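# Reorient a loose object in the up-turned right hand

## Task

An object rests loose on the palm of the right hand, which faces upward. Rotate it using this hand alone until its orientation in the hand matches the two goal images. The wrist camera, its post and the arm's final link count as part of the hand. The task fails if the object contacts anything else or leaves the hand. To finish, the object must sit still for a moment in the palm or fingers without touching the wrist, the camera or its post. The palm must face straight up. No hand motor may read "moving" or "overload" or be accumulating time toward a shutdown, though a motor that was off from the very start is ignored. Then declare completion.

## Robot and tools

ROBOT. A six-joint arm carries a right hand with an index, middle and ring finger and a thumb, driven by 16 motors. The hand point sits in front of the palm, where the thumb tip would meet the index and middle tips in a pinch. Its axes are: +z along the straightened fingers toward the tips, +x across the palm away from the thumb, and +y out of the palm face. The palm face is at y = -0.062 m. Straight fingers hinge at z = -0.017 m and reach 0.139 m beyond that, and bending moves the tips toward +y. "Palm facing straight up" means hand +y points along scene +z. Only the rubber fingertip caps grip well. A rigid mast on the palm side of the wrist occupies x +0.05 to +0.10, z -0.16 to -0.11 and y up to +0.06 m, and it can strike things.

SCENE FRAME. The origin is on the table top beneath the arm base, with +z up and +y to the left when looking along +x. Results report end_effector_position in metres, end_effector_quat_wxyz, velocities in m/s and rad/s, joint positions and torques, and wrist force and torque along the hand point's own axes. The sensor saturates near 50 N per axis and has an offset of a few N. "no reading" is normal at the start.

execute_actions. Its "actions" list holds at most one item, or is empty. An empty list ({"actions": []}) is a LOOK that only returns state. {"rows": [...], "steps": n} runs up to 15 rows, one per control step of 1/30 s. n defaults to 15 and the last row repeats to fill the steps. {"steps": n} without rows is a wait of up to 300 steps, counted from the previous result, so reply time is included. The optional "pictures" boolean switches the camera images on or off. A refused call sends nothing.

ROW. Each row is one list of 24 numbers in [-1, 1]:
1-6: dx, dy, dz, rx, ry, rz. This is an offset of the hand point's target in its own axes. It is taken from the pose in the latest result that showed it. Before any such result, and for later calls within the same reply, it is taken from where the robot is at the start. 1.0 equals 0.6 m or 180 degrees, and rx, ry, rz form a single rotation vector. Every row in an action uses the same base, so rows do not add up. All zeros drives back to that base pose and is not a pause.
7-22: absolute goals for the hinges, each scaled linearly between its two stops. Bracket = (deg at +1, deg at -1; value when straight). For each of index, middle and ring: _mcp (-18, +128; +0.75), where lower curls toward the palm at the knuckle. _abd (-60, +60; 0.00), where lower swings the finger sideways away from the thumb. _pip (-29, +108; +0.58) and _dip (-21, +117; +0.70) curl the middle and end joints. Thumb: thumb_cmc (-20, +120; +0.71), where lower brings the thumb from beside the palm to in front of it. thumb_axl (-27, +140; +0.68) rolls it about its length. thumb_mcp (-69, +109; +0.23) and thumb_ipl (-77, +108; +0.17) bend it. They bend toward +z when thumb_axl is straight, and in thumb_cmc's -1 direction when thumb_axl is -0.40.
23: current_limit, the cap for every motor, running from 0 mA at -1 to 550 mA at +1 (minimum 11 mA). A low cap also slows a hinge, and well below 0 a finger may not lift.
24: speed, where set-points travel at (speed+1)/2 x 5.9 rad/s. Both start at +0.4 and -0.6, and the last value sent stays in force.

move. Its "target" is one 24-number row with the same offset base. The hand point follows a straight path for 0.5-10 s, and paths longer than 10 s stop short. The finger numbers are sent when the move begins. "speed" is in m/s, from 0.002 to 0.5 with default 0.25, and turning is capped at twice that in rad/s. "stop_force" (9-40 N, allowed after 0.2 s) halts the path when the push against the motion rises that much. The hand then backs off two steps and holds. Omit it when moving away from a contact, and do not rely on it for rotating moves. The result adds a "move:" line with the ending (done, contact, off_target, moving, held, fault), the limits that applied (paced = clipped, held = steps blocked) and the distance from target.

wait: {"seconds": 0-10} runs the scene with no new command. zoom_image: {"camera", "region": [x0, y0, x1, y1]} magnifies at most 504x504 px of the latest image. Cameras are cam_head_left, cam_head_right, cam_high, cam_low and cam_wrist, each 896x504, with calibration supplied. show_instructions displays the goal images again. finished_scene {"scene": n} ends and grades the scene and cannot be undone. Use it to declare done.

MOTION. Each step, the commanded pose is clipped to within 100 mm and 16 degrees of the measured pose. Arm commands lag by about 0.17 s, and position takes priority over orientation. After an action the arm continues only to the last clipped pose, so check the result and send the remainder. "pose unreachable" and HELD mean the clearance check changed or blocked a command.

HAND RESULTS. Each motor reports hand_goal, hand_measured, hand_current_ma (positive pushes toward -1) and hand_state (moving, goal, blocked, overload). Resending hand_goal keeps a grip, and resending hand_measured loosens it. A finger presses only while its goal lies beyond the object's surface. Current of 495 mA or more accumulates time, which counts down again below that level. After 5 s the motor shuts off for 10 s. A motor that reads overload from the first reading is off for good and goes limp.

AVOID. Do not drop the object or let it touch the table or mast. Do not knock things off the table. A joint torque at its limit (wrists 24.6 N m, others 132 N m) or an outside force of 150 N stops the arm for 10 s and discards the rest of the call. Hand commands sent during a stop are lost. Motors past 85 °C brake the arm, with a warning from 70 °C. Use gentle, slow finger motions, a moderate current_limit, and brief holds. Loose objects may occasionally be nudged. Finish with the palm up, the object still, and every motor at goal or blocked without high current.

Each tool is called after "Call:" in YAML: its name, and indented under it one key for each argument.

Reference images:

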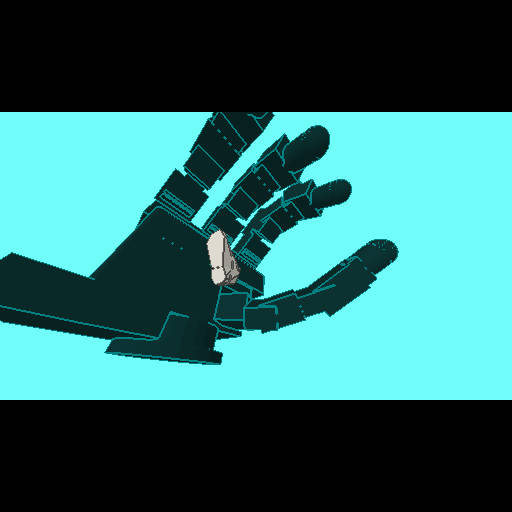

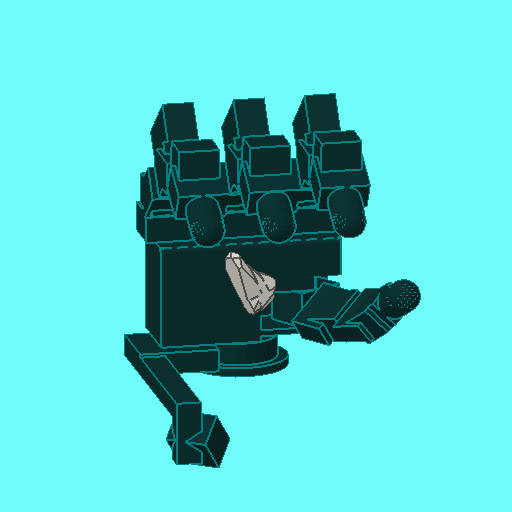

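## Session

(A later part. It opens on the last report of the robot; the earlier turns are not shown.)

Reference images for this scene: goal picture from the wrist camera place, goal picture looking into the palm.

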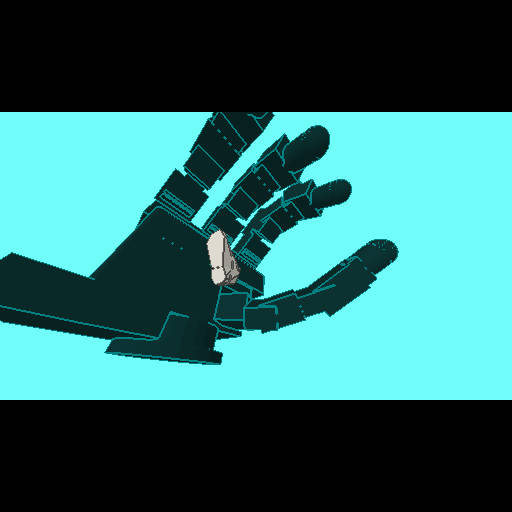

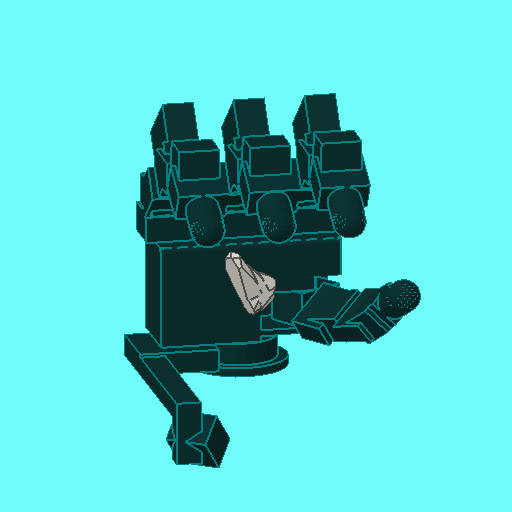

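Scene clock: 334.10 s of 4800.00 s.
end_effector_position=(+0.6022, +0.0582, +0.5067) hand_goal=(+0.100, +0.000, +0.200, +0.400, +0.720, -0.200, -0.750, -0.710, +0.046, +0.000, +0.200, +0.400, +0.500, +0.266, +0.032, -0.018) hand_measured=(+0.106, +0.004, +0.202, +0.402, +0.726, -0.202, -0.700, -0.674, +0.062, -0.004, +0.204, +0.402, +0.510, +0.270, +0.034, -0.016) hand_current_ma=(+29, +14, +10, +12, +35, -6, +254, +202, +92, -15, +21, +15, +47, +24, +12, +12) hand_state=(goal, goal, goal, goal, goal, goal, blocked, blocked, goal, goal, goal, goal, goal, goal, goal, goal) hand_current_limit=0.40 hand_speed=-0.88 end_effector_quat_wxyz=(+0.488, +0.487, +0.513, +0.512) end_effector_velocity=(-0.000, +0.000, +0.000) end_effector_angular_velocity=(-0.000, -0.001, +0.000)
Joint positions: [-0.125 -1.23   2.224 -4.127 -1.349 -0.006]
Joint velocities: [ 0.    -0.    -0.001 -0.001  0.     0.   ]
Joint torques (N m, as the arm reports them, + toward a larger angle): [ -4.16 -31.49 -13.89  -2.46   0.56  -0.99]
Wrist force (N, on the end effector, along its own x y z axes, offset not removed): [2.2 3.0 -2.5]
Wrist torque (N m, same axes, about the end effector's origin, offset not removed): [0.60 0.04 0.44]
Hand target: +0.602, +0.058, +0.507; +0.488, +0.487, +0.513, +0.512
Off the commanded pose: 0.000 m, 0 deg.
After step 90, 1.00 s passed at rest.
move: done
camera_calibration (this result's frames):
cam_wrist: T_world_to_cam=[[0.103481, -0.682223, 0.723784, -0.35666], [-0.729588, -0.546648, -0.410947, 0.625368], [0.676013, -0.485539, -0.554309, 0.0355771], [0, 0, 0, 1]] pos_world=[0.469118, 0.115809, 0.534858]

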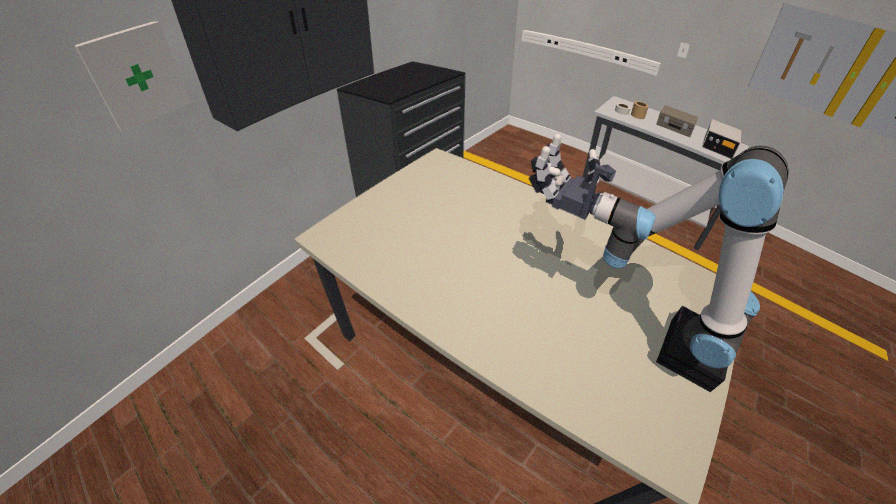

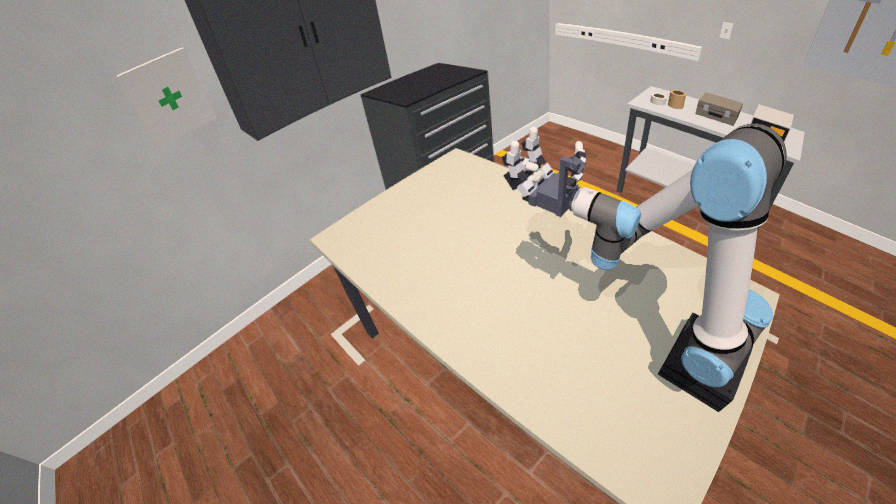

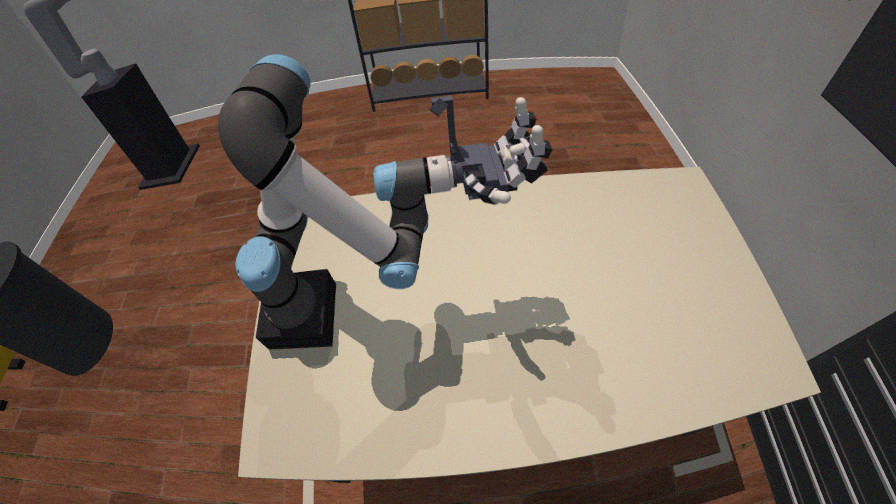

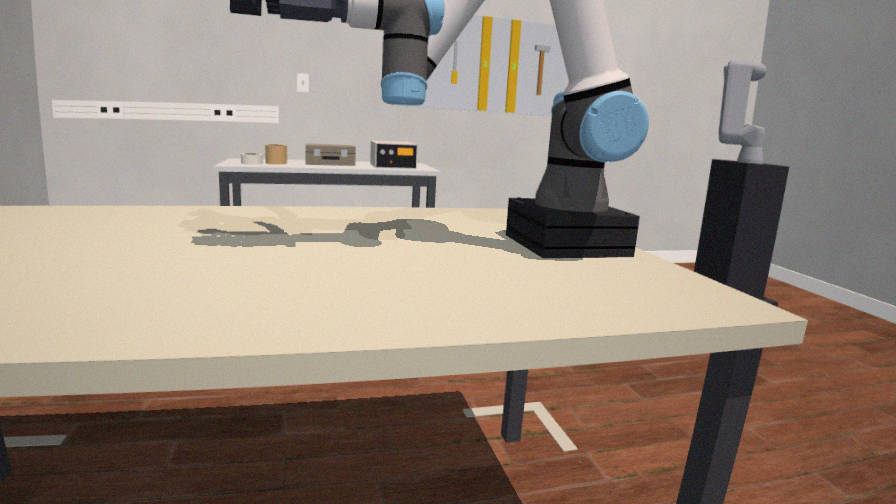

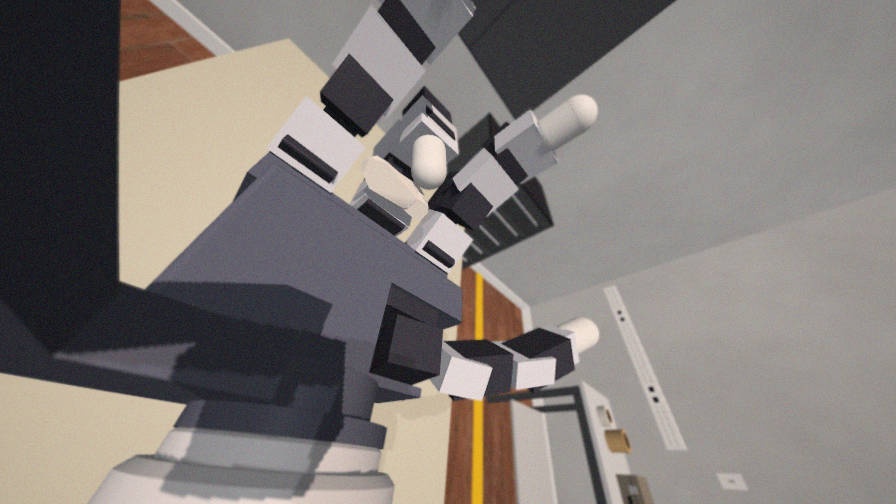

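Call:
move:
  target: [0,0,0,0,0,0, 0.1,0.0,0.2,0.4, 0.72,-0.2,-0.75,-0.71, -0.22,-0.73,-0.98,-0.56, 0.5,0.266,0.032,-0.018, 0.4,-0.7]

Call:
zoom_image:
  camera: "cam_high"
  region: [450,110,570,200]

Call:
zoom_image:
  camera: "cam_wrist"
  region: [260,80,520,280]

Scene clock: 374.80 s of 4800.00 s.
end_effector_position=(+0.6022, +0.0582, +0.5067) hand_goal=(+0.100, +0.000, +0.200, +0.400, +0.720, -0.200, -0.750, -0.710, -0.220, -0.730, -0.980, -0.560, +0.500, +0.266, +0.032, -0.018) hand_measured=(+0.106, +0.004, +0.202, +0.402, +0.726, -0.202, -0.700, -0.674, -0.214, -0.728, -0.980, -0.558, +0.510, +0.270, +0.034, -0.016) hand_current_ma=(+29, +14, +10, +12, +35, -6, +254, +202, +28, +7, +4, +15, +47, +24, +12, +12) hand_state=(goal, goal, goal, goal, goal, goal, blocked, blocked, goal, goal, goal, goal, goal, goal, goal, goal) hand_current_limit=0.40 hand_speed=-0.70 end_effector_quat_wxyz=(+0.488, +0.487, +0.513, +0.512) end_effector_velocity=(+0.000, -0.000, -0.000) end_effector_angular_velocity=(+0.000, +0.000, -0.000)
Joint positions: [-0.125 -1.23   2.224 -4.127 -1.349 -0.006]
Joint velocities: [-0.     0.001 -0.001  0.001 -0.     0.   ]
Joint torques (N m, as the arm reports them, + toward a larger angle): [ -4.19 -31.49 -13.62  -2.5    0.6   -0.93]
Wrist force (N, on the end effector, along its own x y z axes, offset not removed): [-4.2 1.1 -0.5]
Wrist torque (N m, same axes, about the end effector's origin, offset not removed): [0.32 0.80 -0.03]
Hand target: +0.602, +0.058, +0.507; +0.488, +0.487, +0.513, +0.512
Off the commanded pose: 0.000 m, 0 deg.
After step 90, 35.83 s passed at rest.
move: done
camera_calibration (this result's frames):
cam_wrist: T_world_to_cam=[[0.103481, -0.682223, 0.723784, -0.356659], [-0.729588, -0.546648, -0.410947, 0.625368], [0.676013, -0.485539, -0.554309, 0.0355771], [0, 0, 0, 1]] pos_world=[0.469118, 0.115809, 0.534858]

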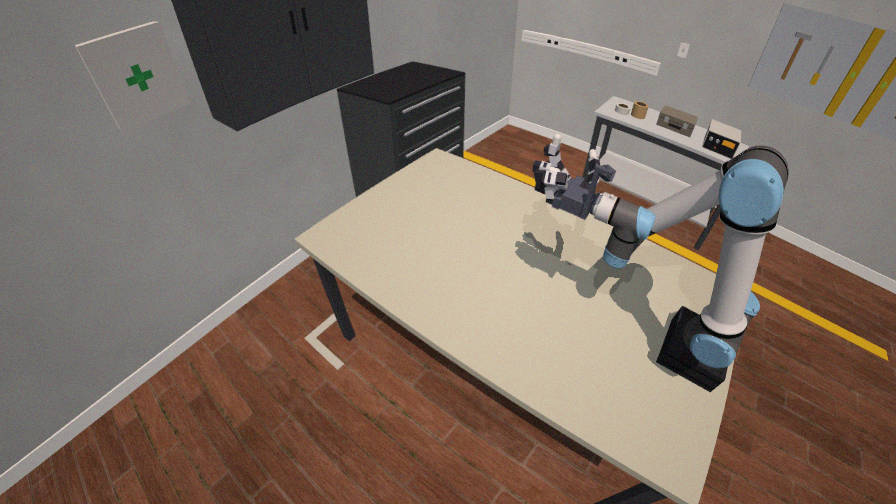

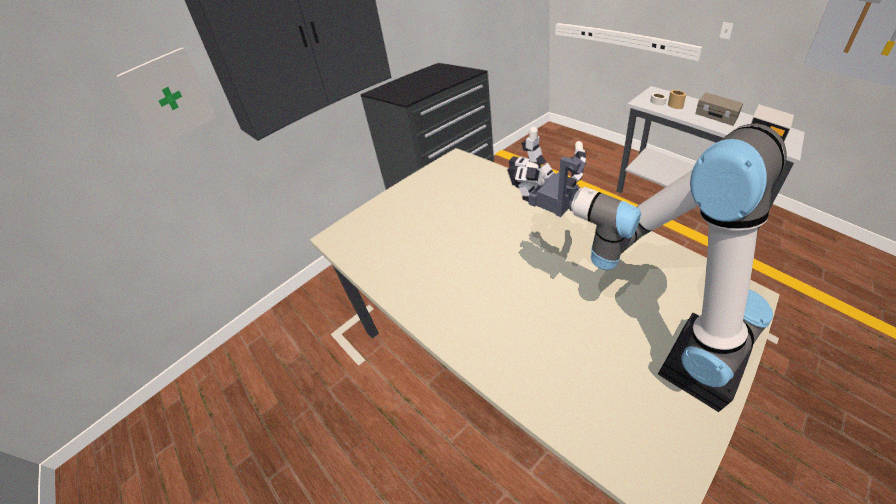

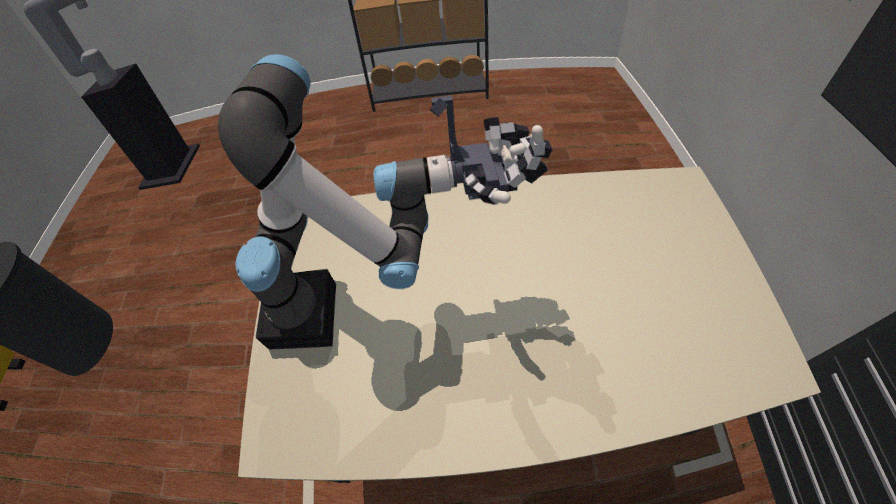

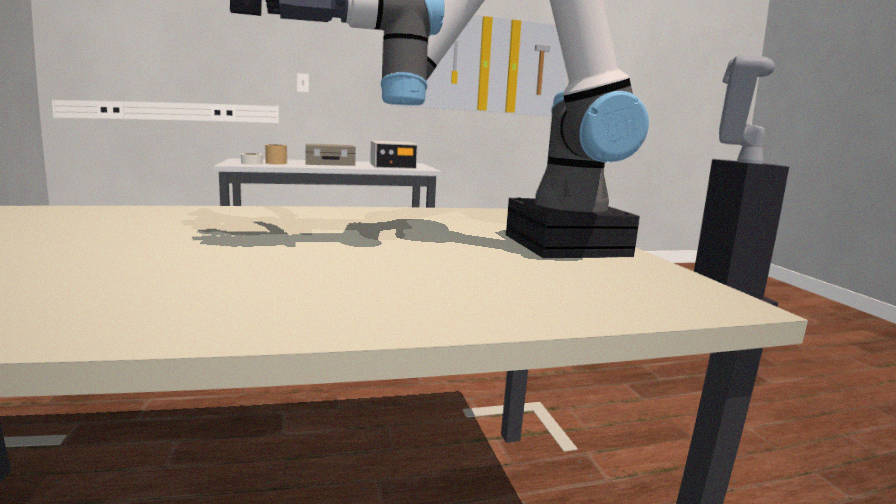

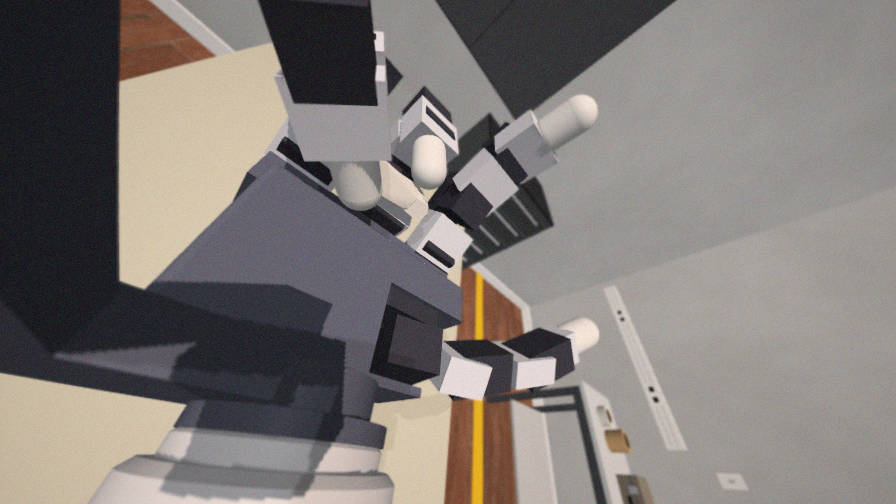

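Region (450, 110, 570, 200) of cam_high's 896x504 image, scaled by 4.200, with more detail than that image has; it fills the top 378 rows of this view, and the rest is white.

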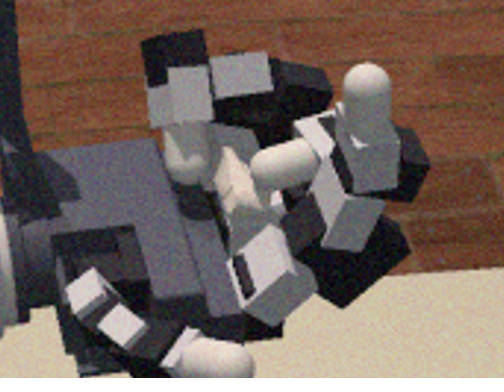

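Region (260, 80, 520, 280) of cam_wrist's 896x504 image, scaled by 1.938, with more detail than that image has; it fills the top 388 rows of this view, and the rest is white.

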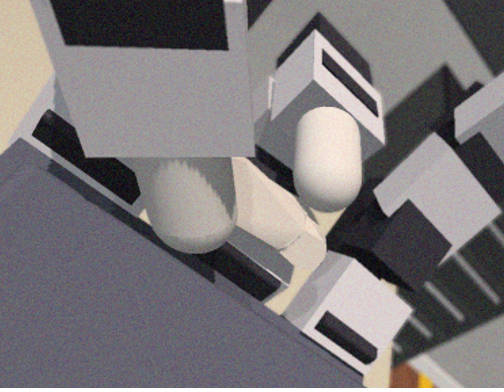

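Call:
move:
  target: [0,0,0,0,0,0, 0.1,0.0,0.2,0.4, 0.72,-0.2,-0.75,-0.71, 0.1,-0.75,-0.99,-0.65, 0.5,0.266,0.032,-0.018, 0.4,-0.88]

Call:
zoom_image:
  camera: "cam_high"
  region: [450,110,570,200]

Call:
zoom_image:
  camera: "cam_wrist"
  region: [260,80,520,280]

Scene clock: 380.87 s of 4800.00 s.
end_effector_position=(+0.6022, +0.0582, +0.5067) hand_goal=(+0.100, +0.000, +0.200, +0.400, +0.720, -0.200, -0.750, -0.710, +0.100, -0.750, -0.990, -0.650, +0.500, +0.266, +0.032, -0.018) hand_measured=(+0.106, +0.004, +0.202, +0.402, +0.728, -0.202, -0.706, -0.678, +0.100, -0.746, -0.990, -0.646, +0.510, +0.270, +0.034, -0.016) hand_current_ma=(+29, +14, +10, +12, +40, -6, +226, +183, +4, +13, +4, +19, +47, +24, +12, +12) hand_state=(goal, goal, goal, goal, goal, goal, blocked, blocked, goal, goal, goal, goal, goal, goal, goal, goal) hand_current_limit=0.40 hand_speed=-0.88 end_effector_quat_wxyz=(+0.488, +0.487, +0.513, +0.512) end_effector_velocity=(-0.000, -0.000, -0.000) end_effector_angular_velocity=(+0.000, +0.001, -0.000)
Joint positions: [-0.125 -1.23   2.224 -4.127 -1.349 -0.006]
Joint velocities: [-0.     0.     0.001 -0.    -0.     0.   ]
Joint torques (N m, as the arm reports them, + toward a larger angle): [ -3.9  -31.42 -13.82  -2.45   0.62  -0.89]
Wrist force (N, on the end effector, along its own x y z axes, offset not removed): [0.0 2.3 3.2]
Wrist torque (N m, same axes, about the end effector's origin, offset not removed): [-0.10 0.04 0.17]
Hand target: +0.602, +0.058, +0.507; +0.488, +0.487, +0.513, +0.512
Off the commanded pose: 0.000 m, 0 deg.
After step 90, 1.67 s passed at rest.
move: done
camera_calibration (this result's frames):
cam_wrist: T_world_to_cam=[[0.103481, -0.682223, 0.723784, -0.356659], [-0.729588, -0.546648, -0.410947, 0.625368], [0.676013, -0.485539, -0.554309, 0.0355771], [0, 0, 0, 1]] pos_world=[0.469118, 0.115809, 0.534858]

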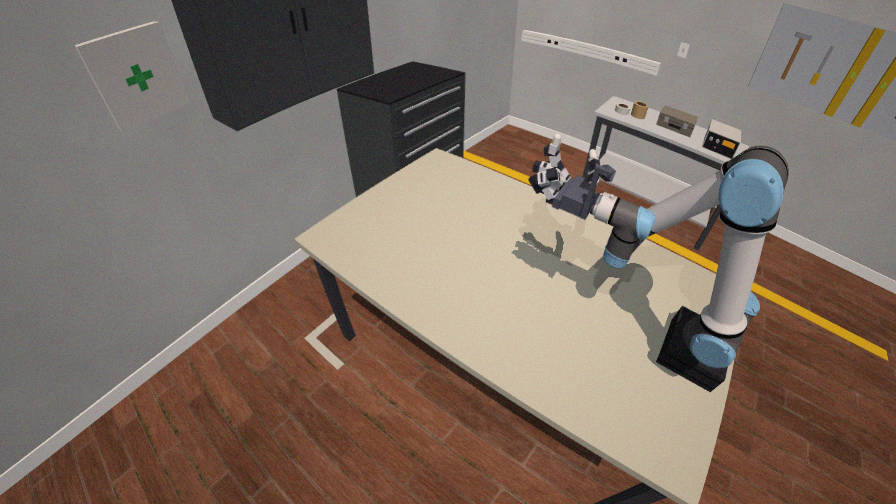

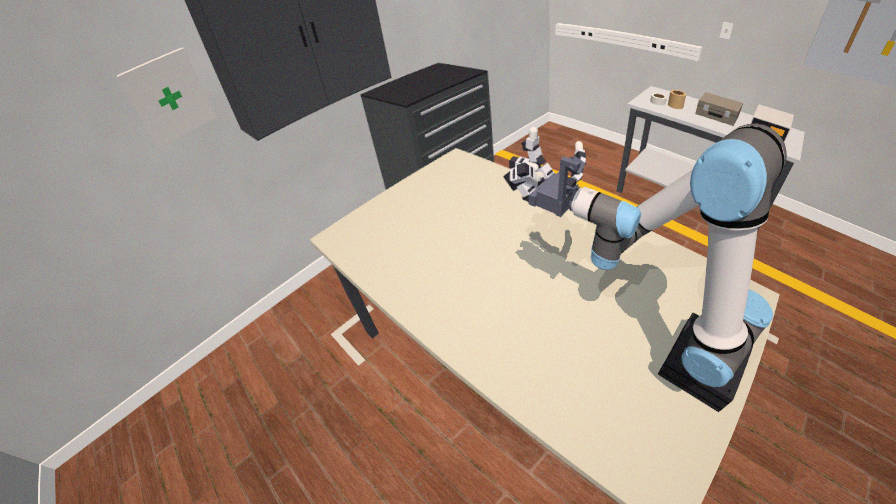

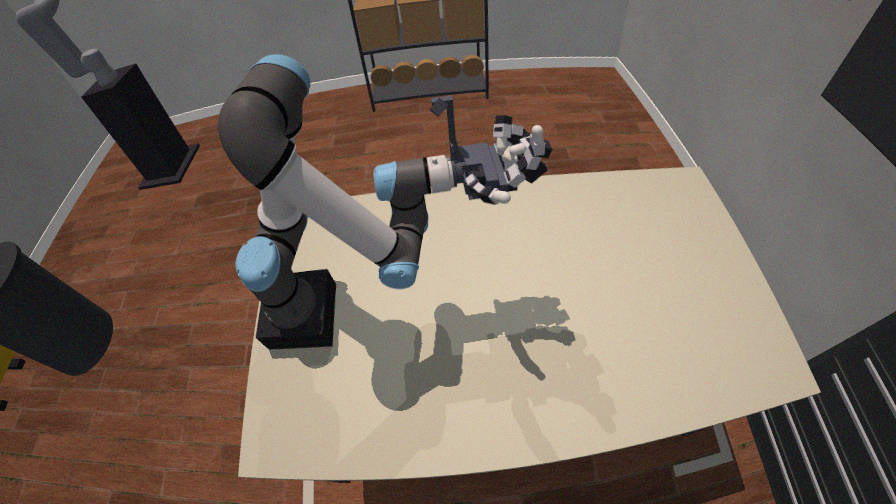

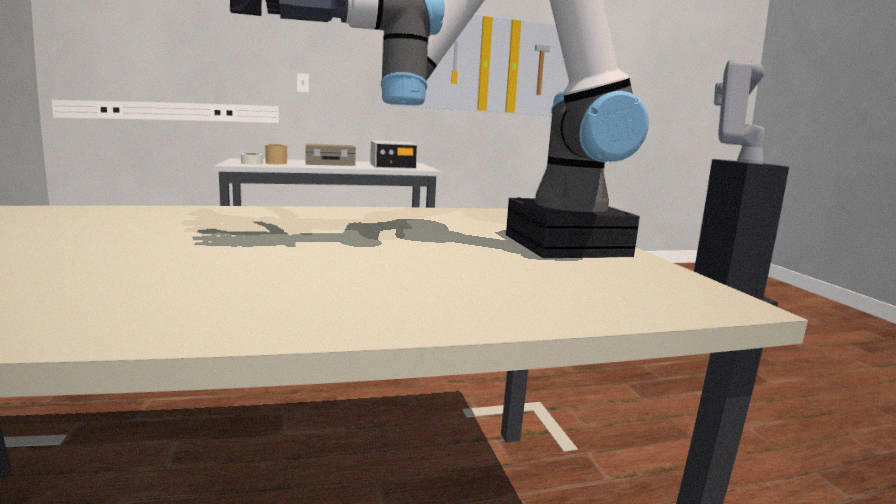

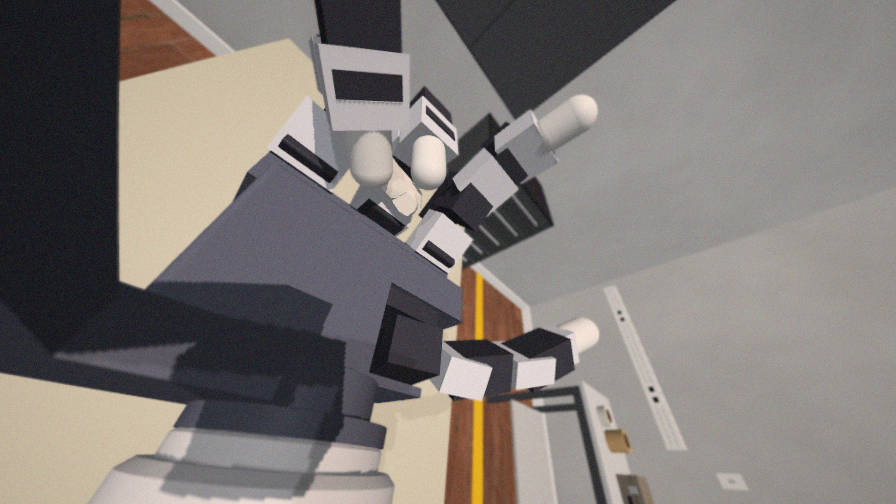

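Region (450, 110, 570, 200) of cam_high's 896x504 image, scaled by 4.200, with more detail than that image has; it fills the top 378 rows of this view, and the rest is white.

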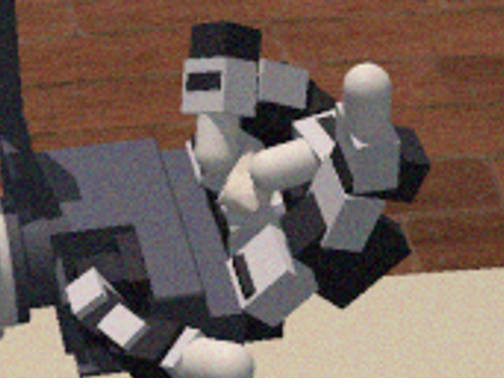

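Region (260, 80, 520, 280) of cam_wrist's 896x504 image, scaled by 1.938, with more detail than that image has; it fills the top 388 rows of this view, and the rest is white.

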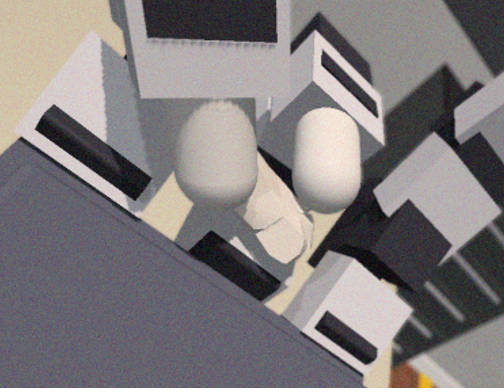

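Call:
move:
  target: [0,0,0,0,0,0, 0.1,0.0,0.2,0.4, 0.72,-0.2,-0.912,-0.54, 0.1,-0.75,-0.99,-0.65, 0.5,0.266,0.032,-0.018, 0.4,-0.9]

Call:
zoom_image:
  camera: "cam_high"
  region: [450,110,570,200]

Call:
zoom_image:
  camera: "cam_wrist"
  region: [260,80,520,280]

Scene clock: 386.53 s of 4800.00 s.
end_effector_position=(+0.6022, +0.0582, +0.5067) hand_goal=(+0.100, +0.000, +0.200, +0.400, +0.720, -0.200, -0.912, -0.540, +0.100, -0.750, -0.990, -0.650, +0.500, +0.266, +0.032, -0.018) hand_measured=(+0.106, +0.004, +0.202, +0.402, +0.728, -0.202, -0.836, -0.522, +0.102, -0.746, -0.990, -0.646, +0.510, +0.270, +0.034, -0.016) hand_current_ma=(+29, +14, +10, +12, +41, -6, +385, +103, +7, +13, +4, +17, +47, +24, +12, +12) hand_state=(goal, goal, goal, goal, goal, goal, blocked, goal, goal, goal, goal, goal, goal, goal, goal, goal) hand_current_limit=0.40 hand_speed=-0.90 end_effector_quat_wxyz=(+0.488, +0.487, +0.513, +0.512) end_effector_velocity=(+0.000, +0.000, -0.000) end_effector_angular_velocity=(-0.000, -0.000, -0.000)
Joint positions: [-0.125 -1.23   2.224 -4.127 -1.349 -0.006]
Joint velocities: [ 0.001  0.001 -0.    -0.001 -0.001  0.   ]
Joint torques (N m, as the arm reports them, + toward a larger angle): [ -4.03 -31.76 -14.09  -2.5    0.73  -0.9 ]
Wrist force (N, on the end effector, along its own x y z axes, offset not removed): [2.8 2.8 -0.8]
Wrist torque (N m, same axes, about the end effector's origin, offset not removed): [0.41 -0.08 0.44]
Hand target: +0.602, +0.058, +0.507; +0.488, +0.487, +0.513, +0.512
Off the commanded pose: 0.000 m, 0 deg.
After step 90, 1.70 s passed at rest.
move: done
camera_calibration (this result's frames):
cam_wrist: T_world_to_cam=[[0.103481, -0.682223, 0.723784, -0.356659], [-0.729588, -0.546648, -0.410947, 0.625368], [0.676013, -0.485539, -0.554309, 0.0355772], [0, 0, 0, 1]] pos_world=[0.469118, 0.115809, 0.534858]

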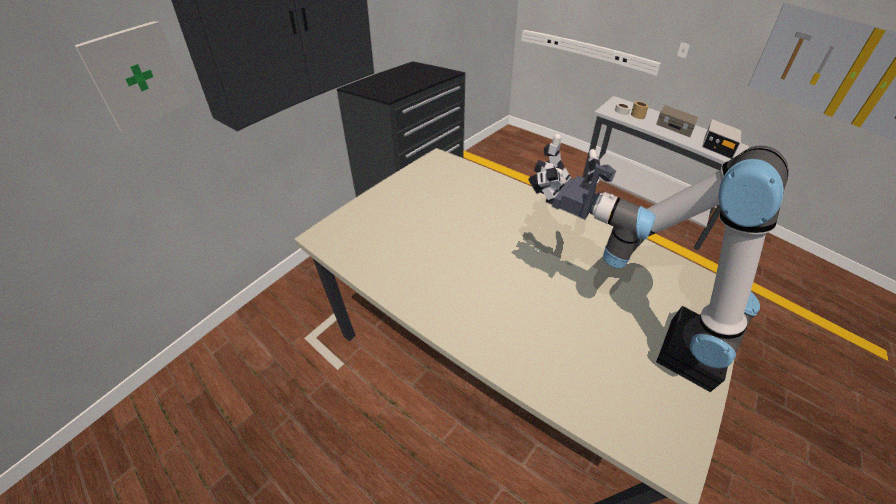

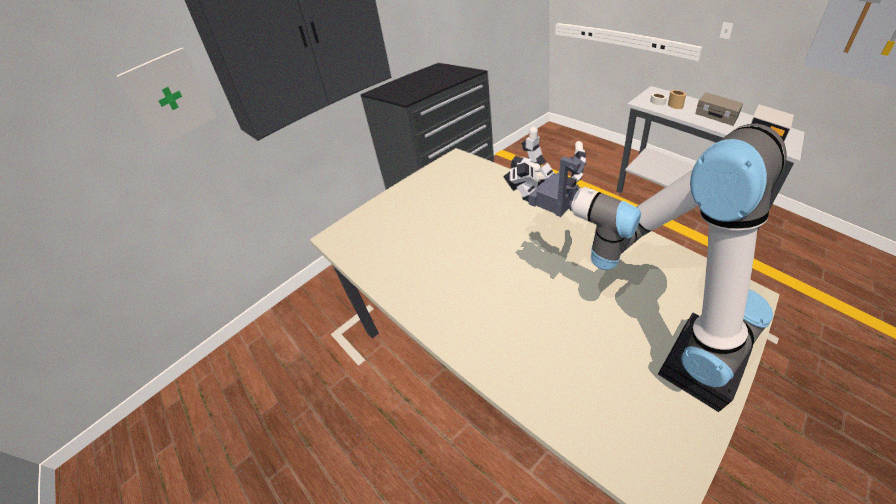

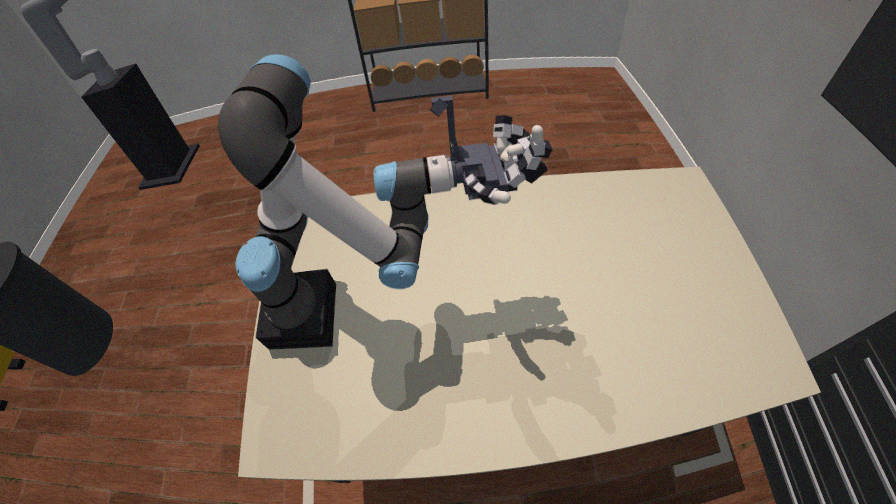

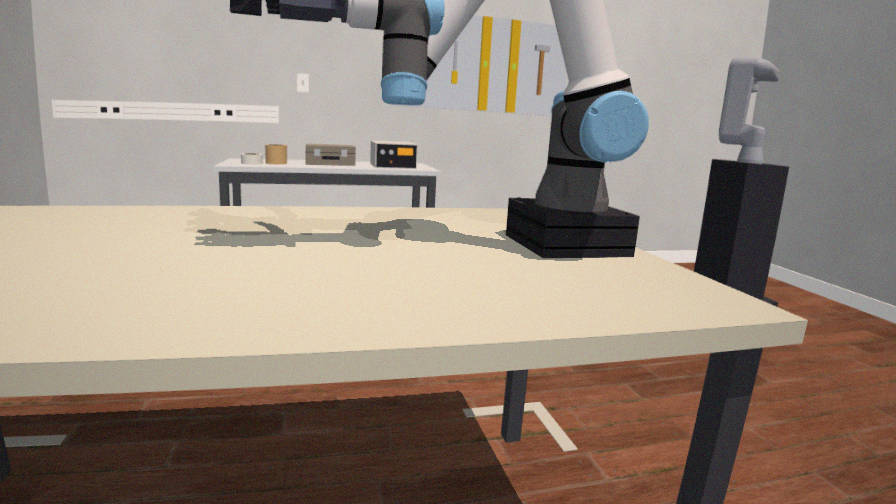

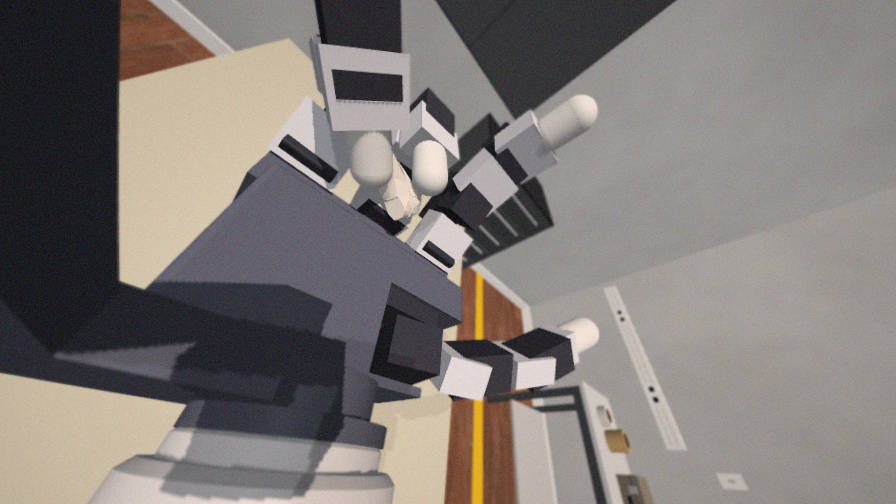

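Region (450, 110, 570, 200) of cam_high's 896x504 image, scaled by 4.200, with more detail than that image has; it fills the top 378 rows of this view, and the rest is white.

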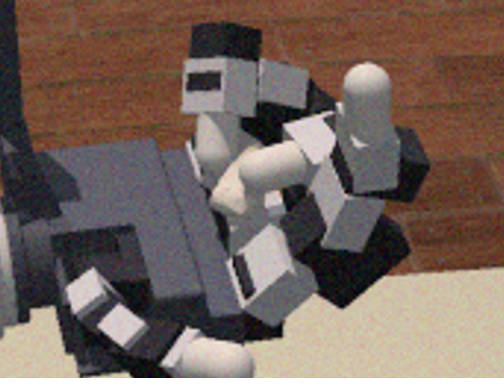

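Region (260, 80, 520, 280) of cam_wrist's 896x504 image, scaled by 1.938, with more detail than that image has; it fills the top 388 rows of this view, and the rest is white.

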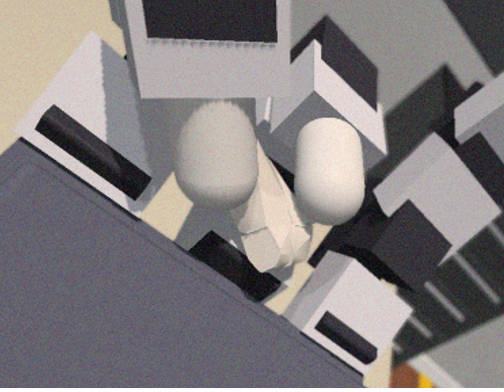

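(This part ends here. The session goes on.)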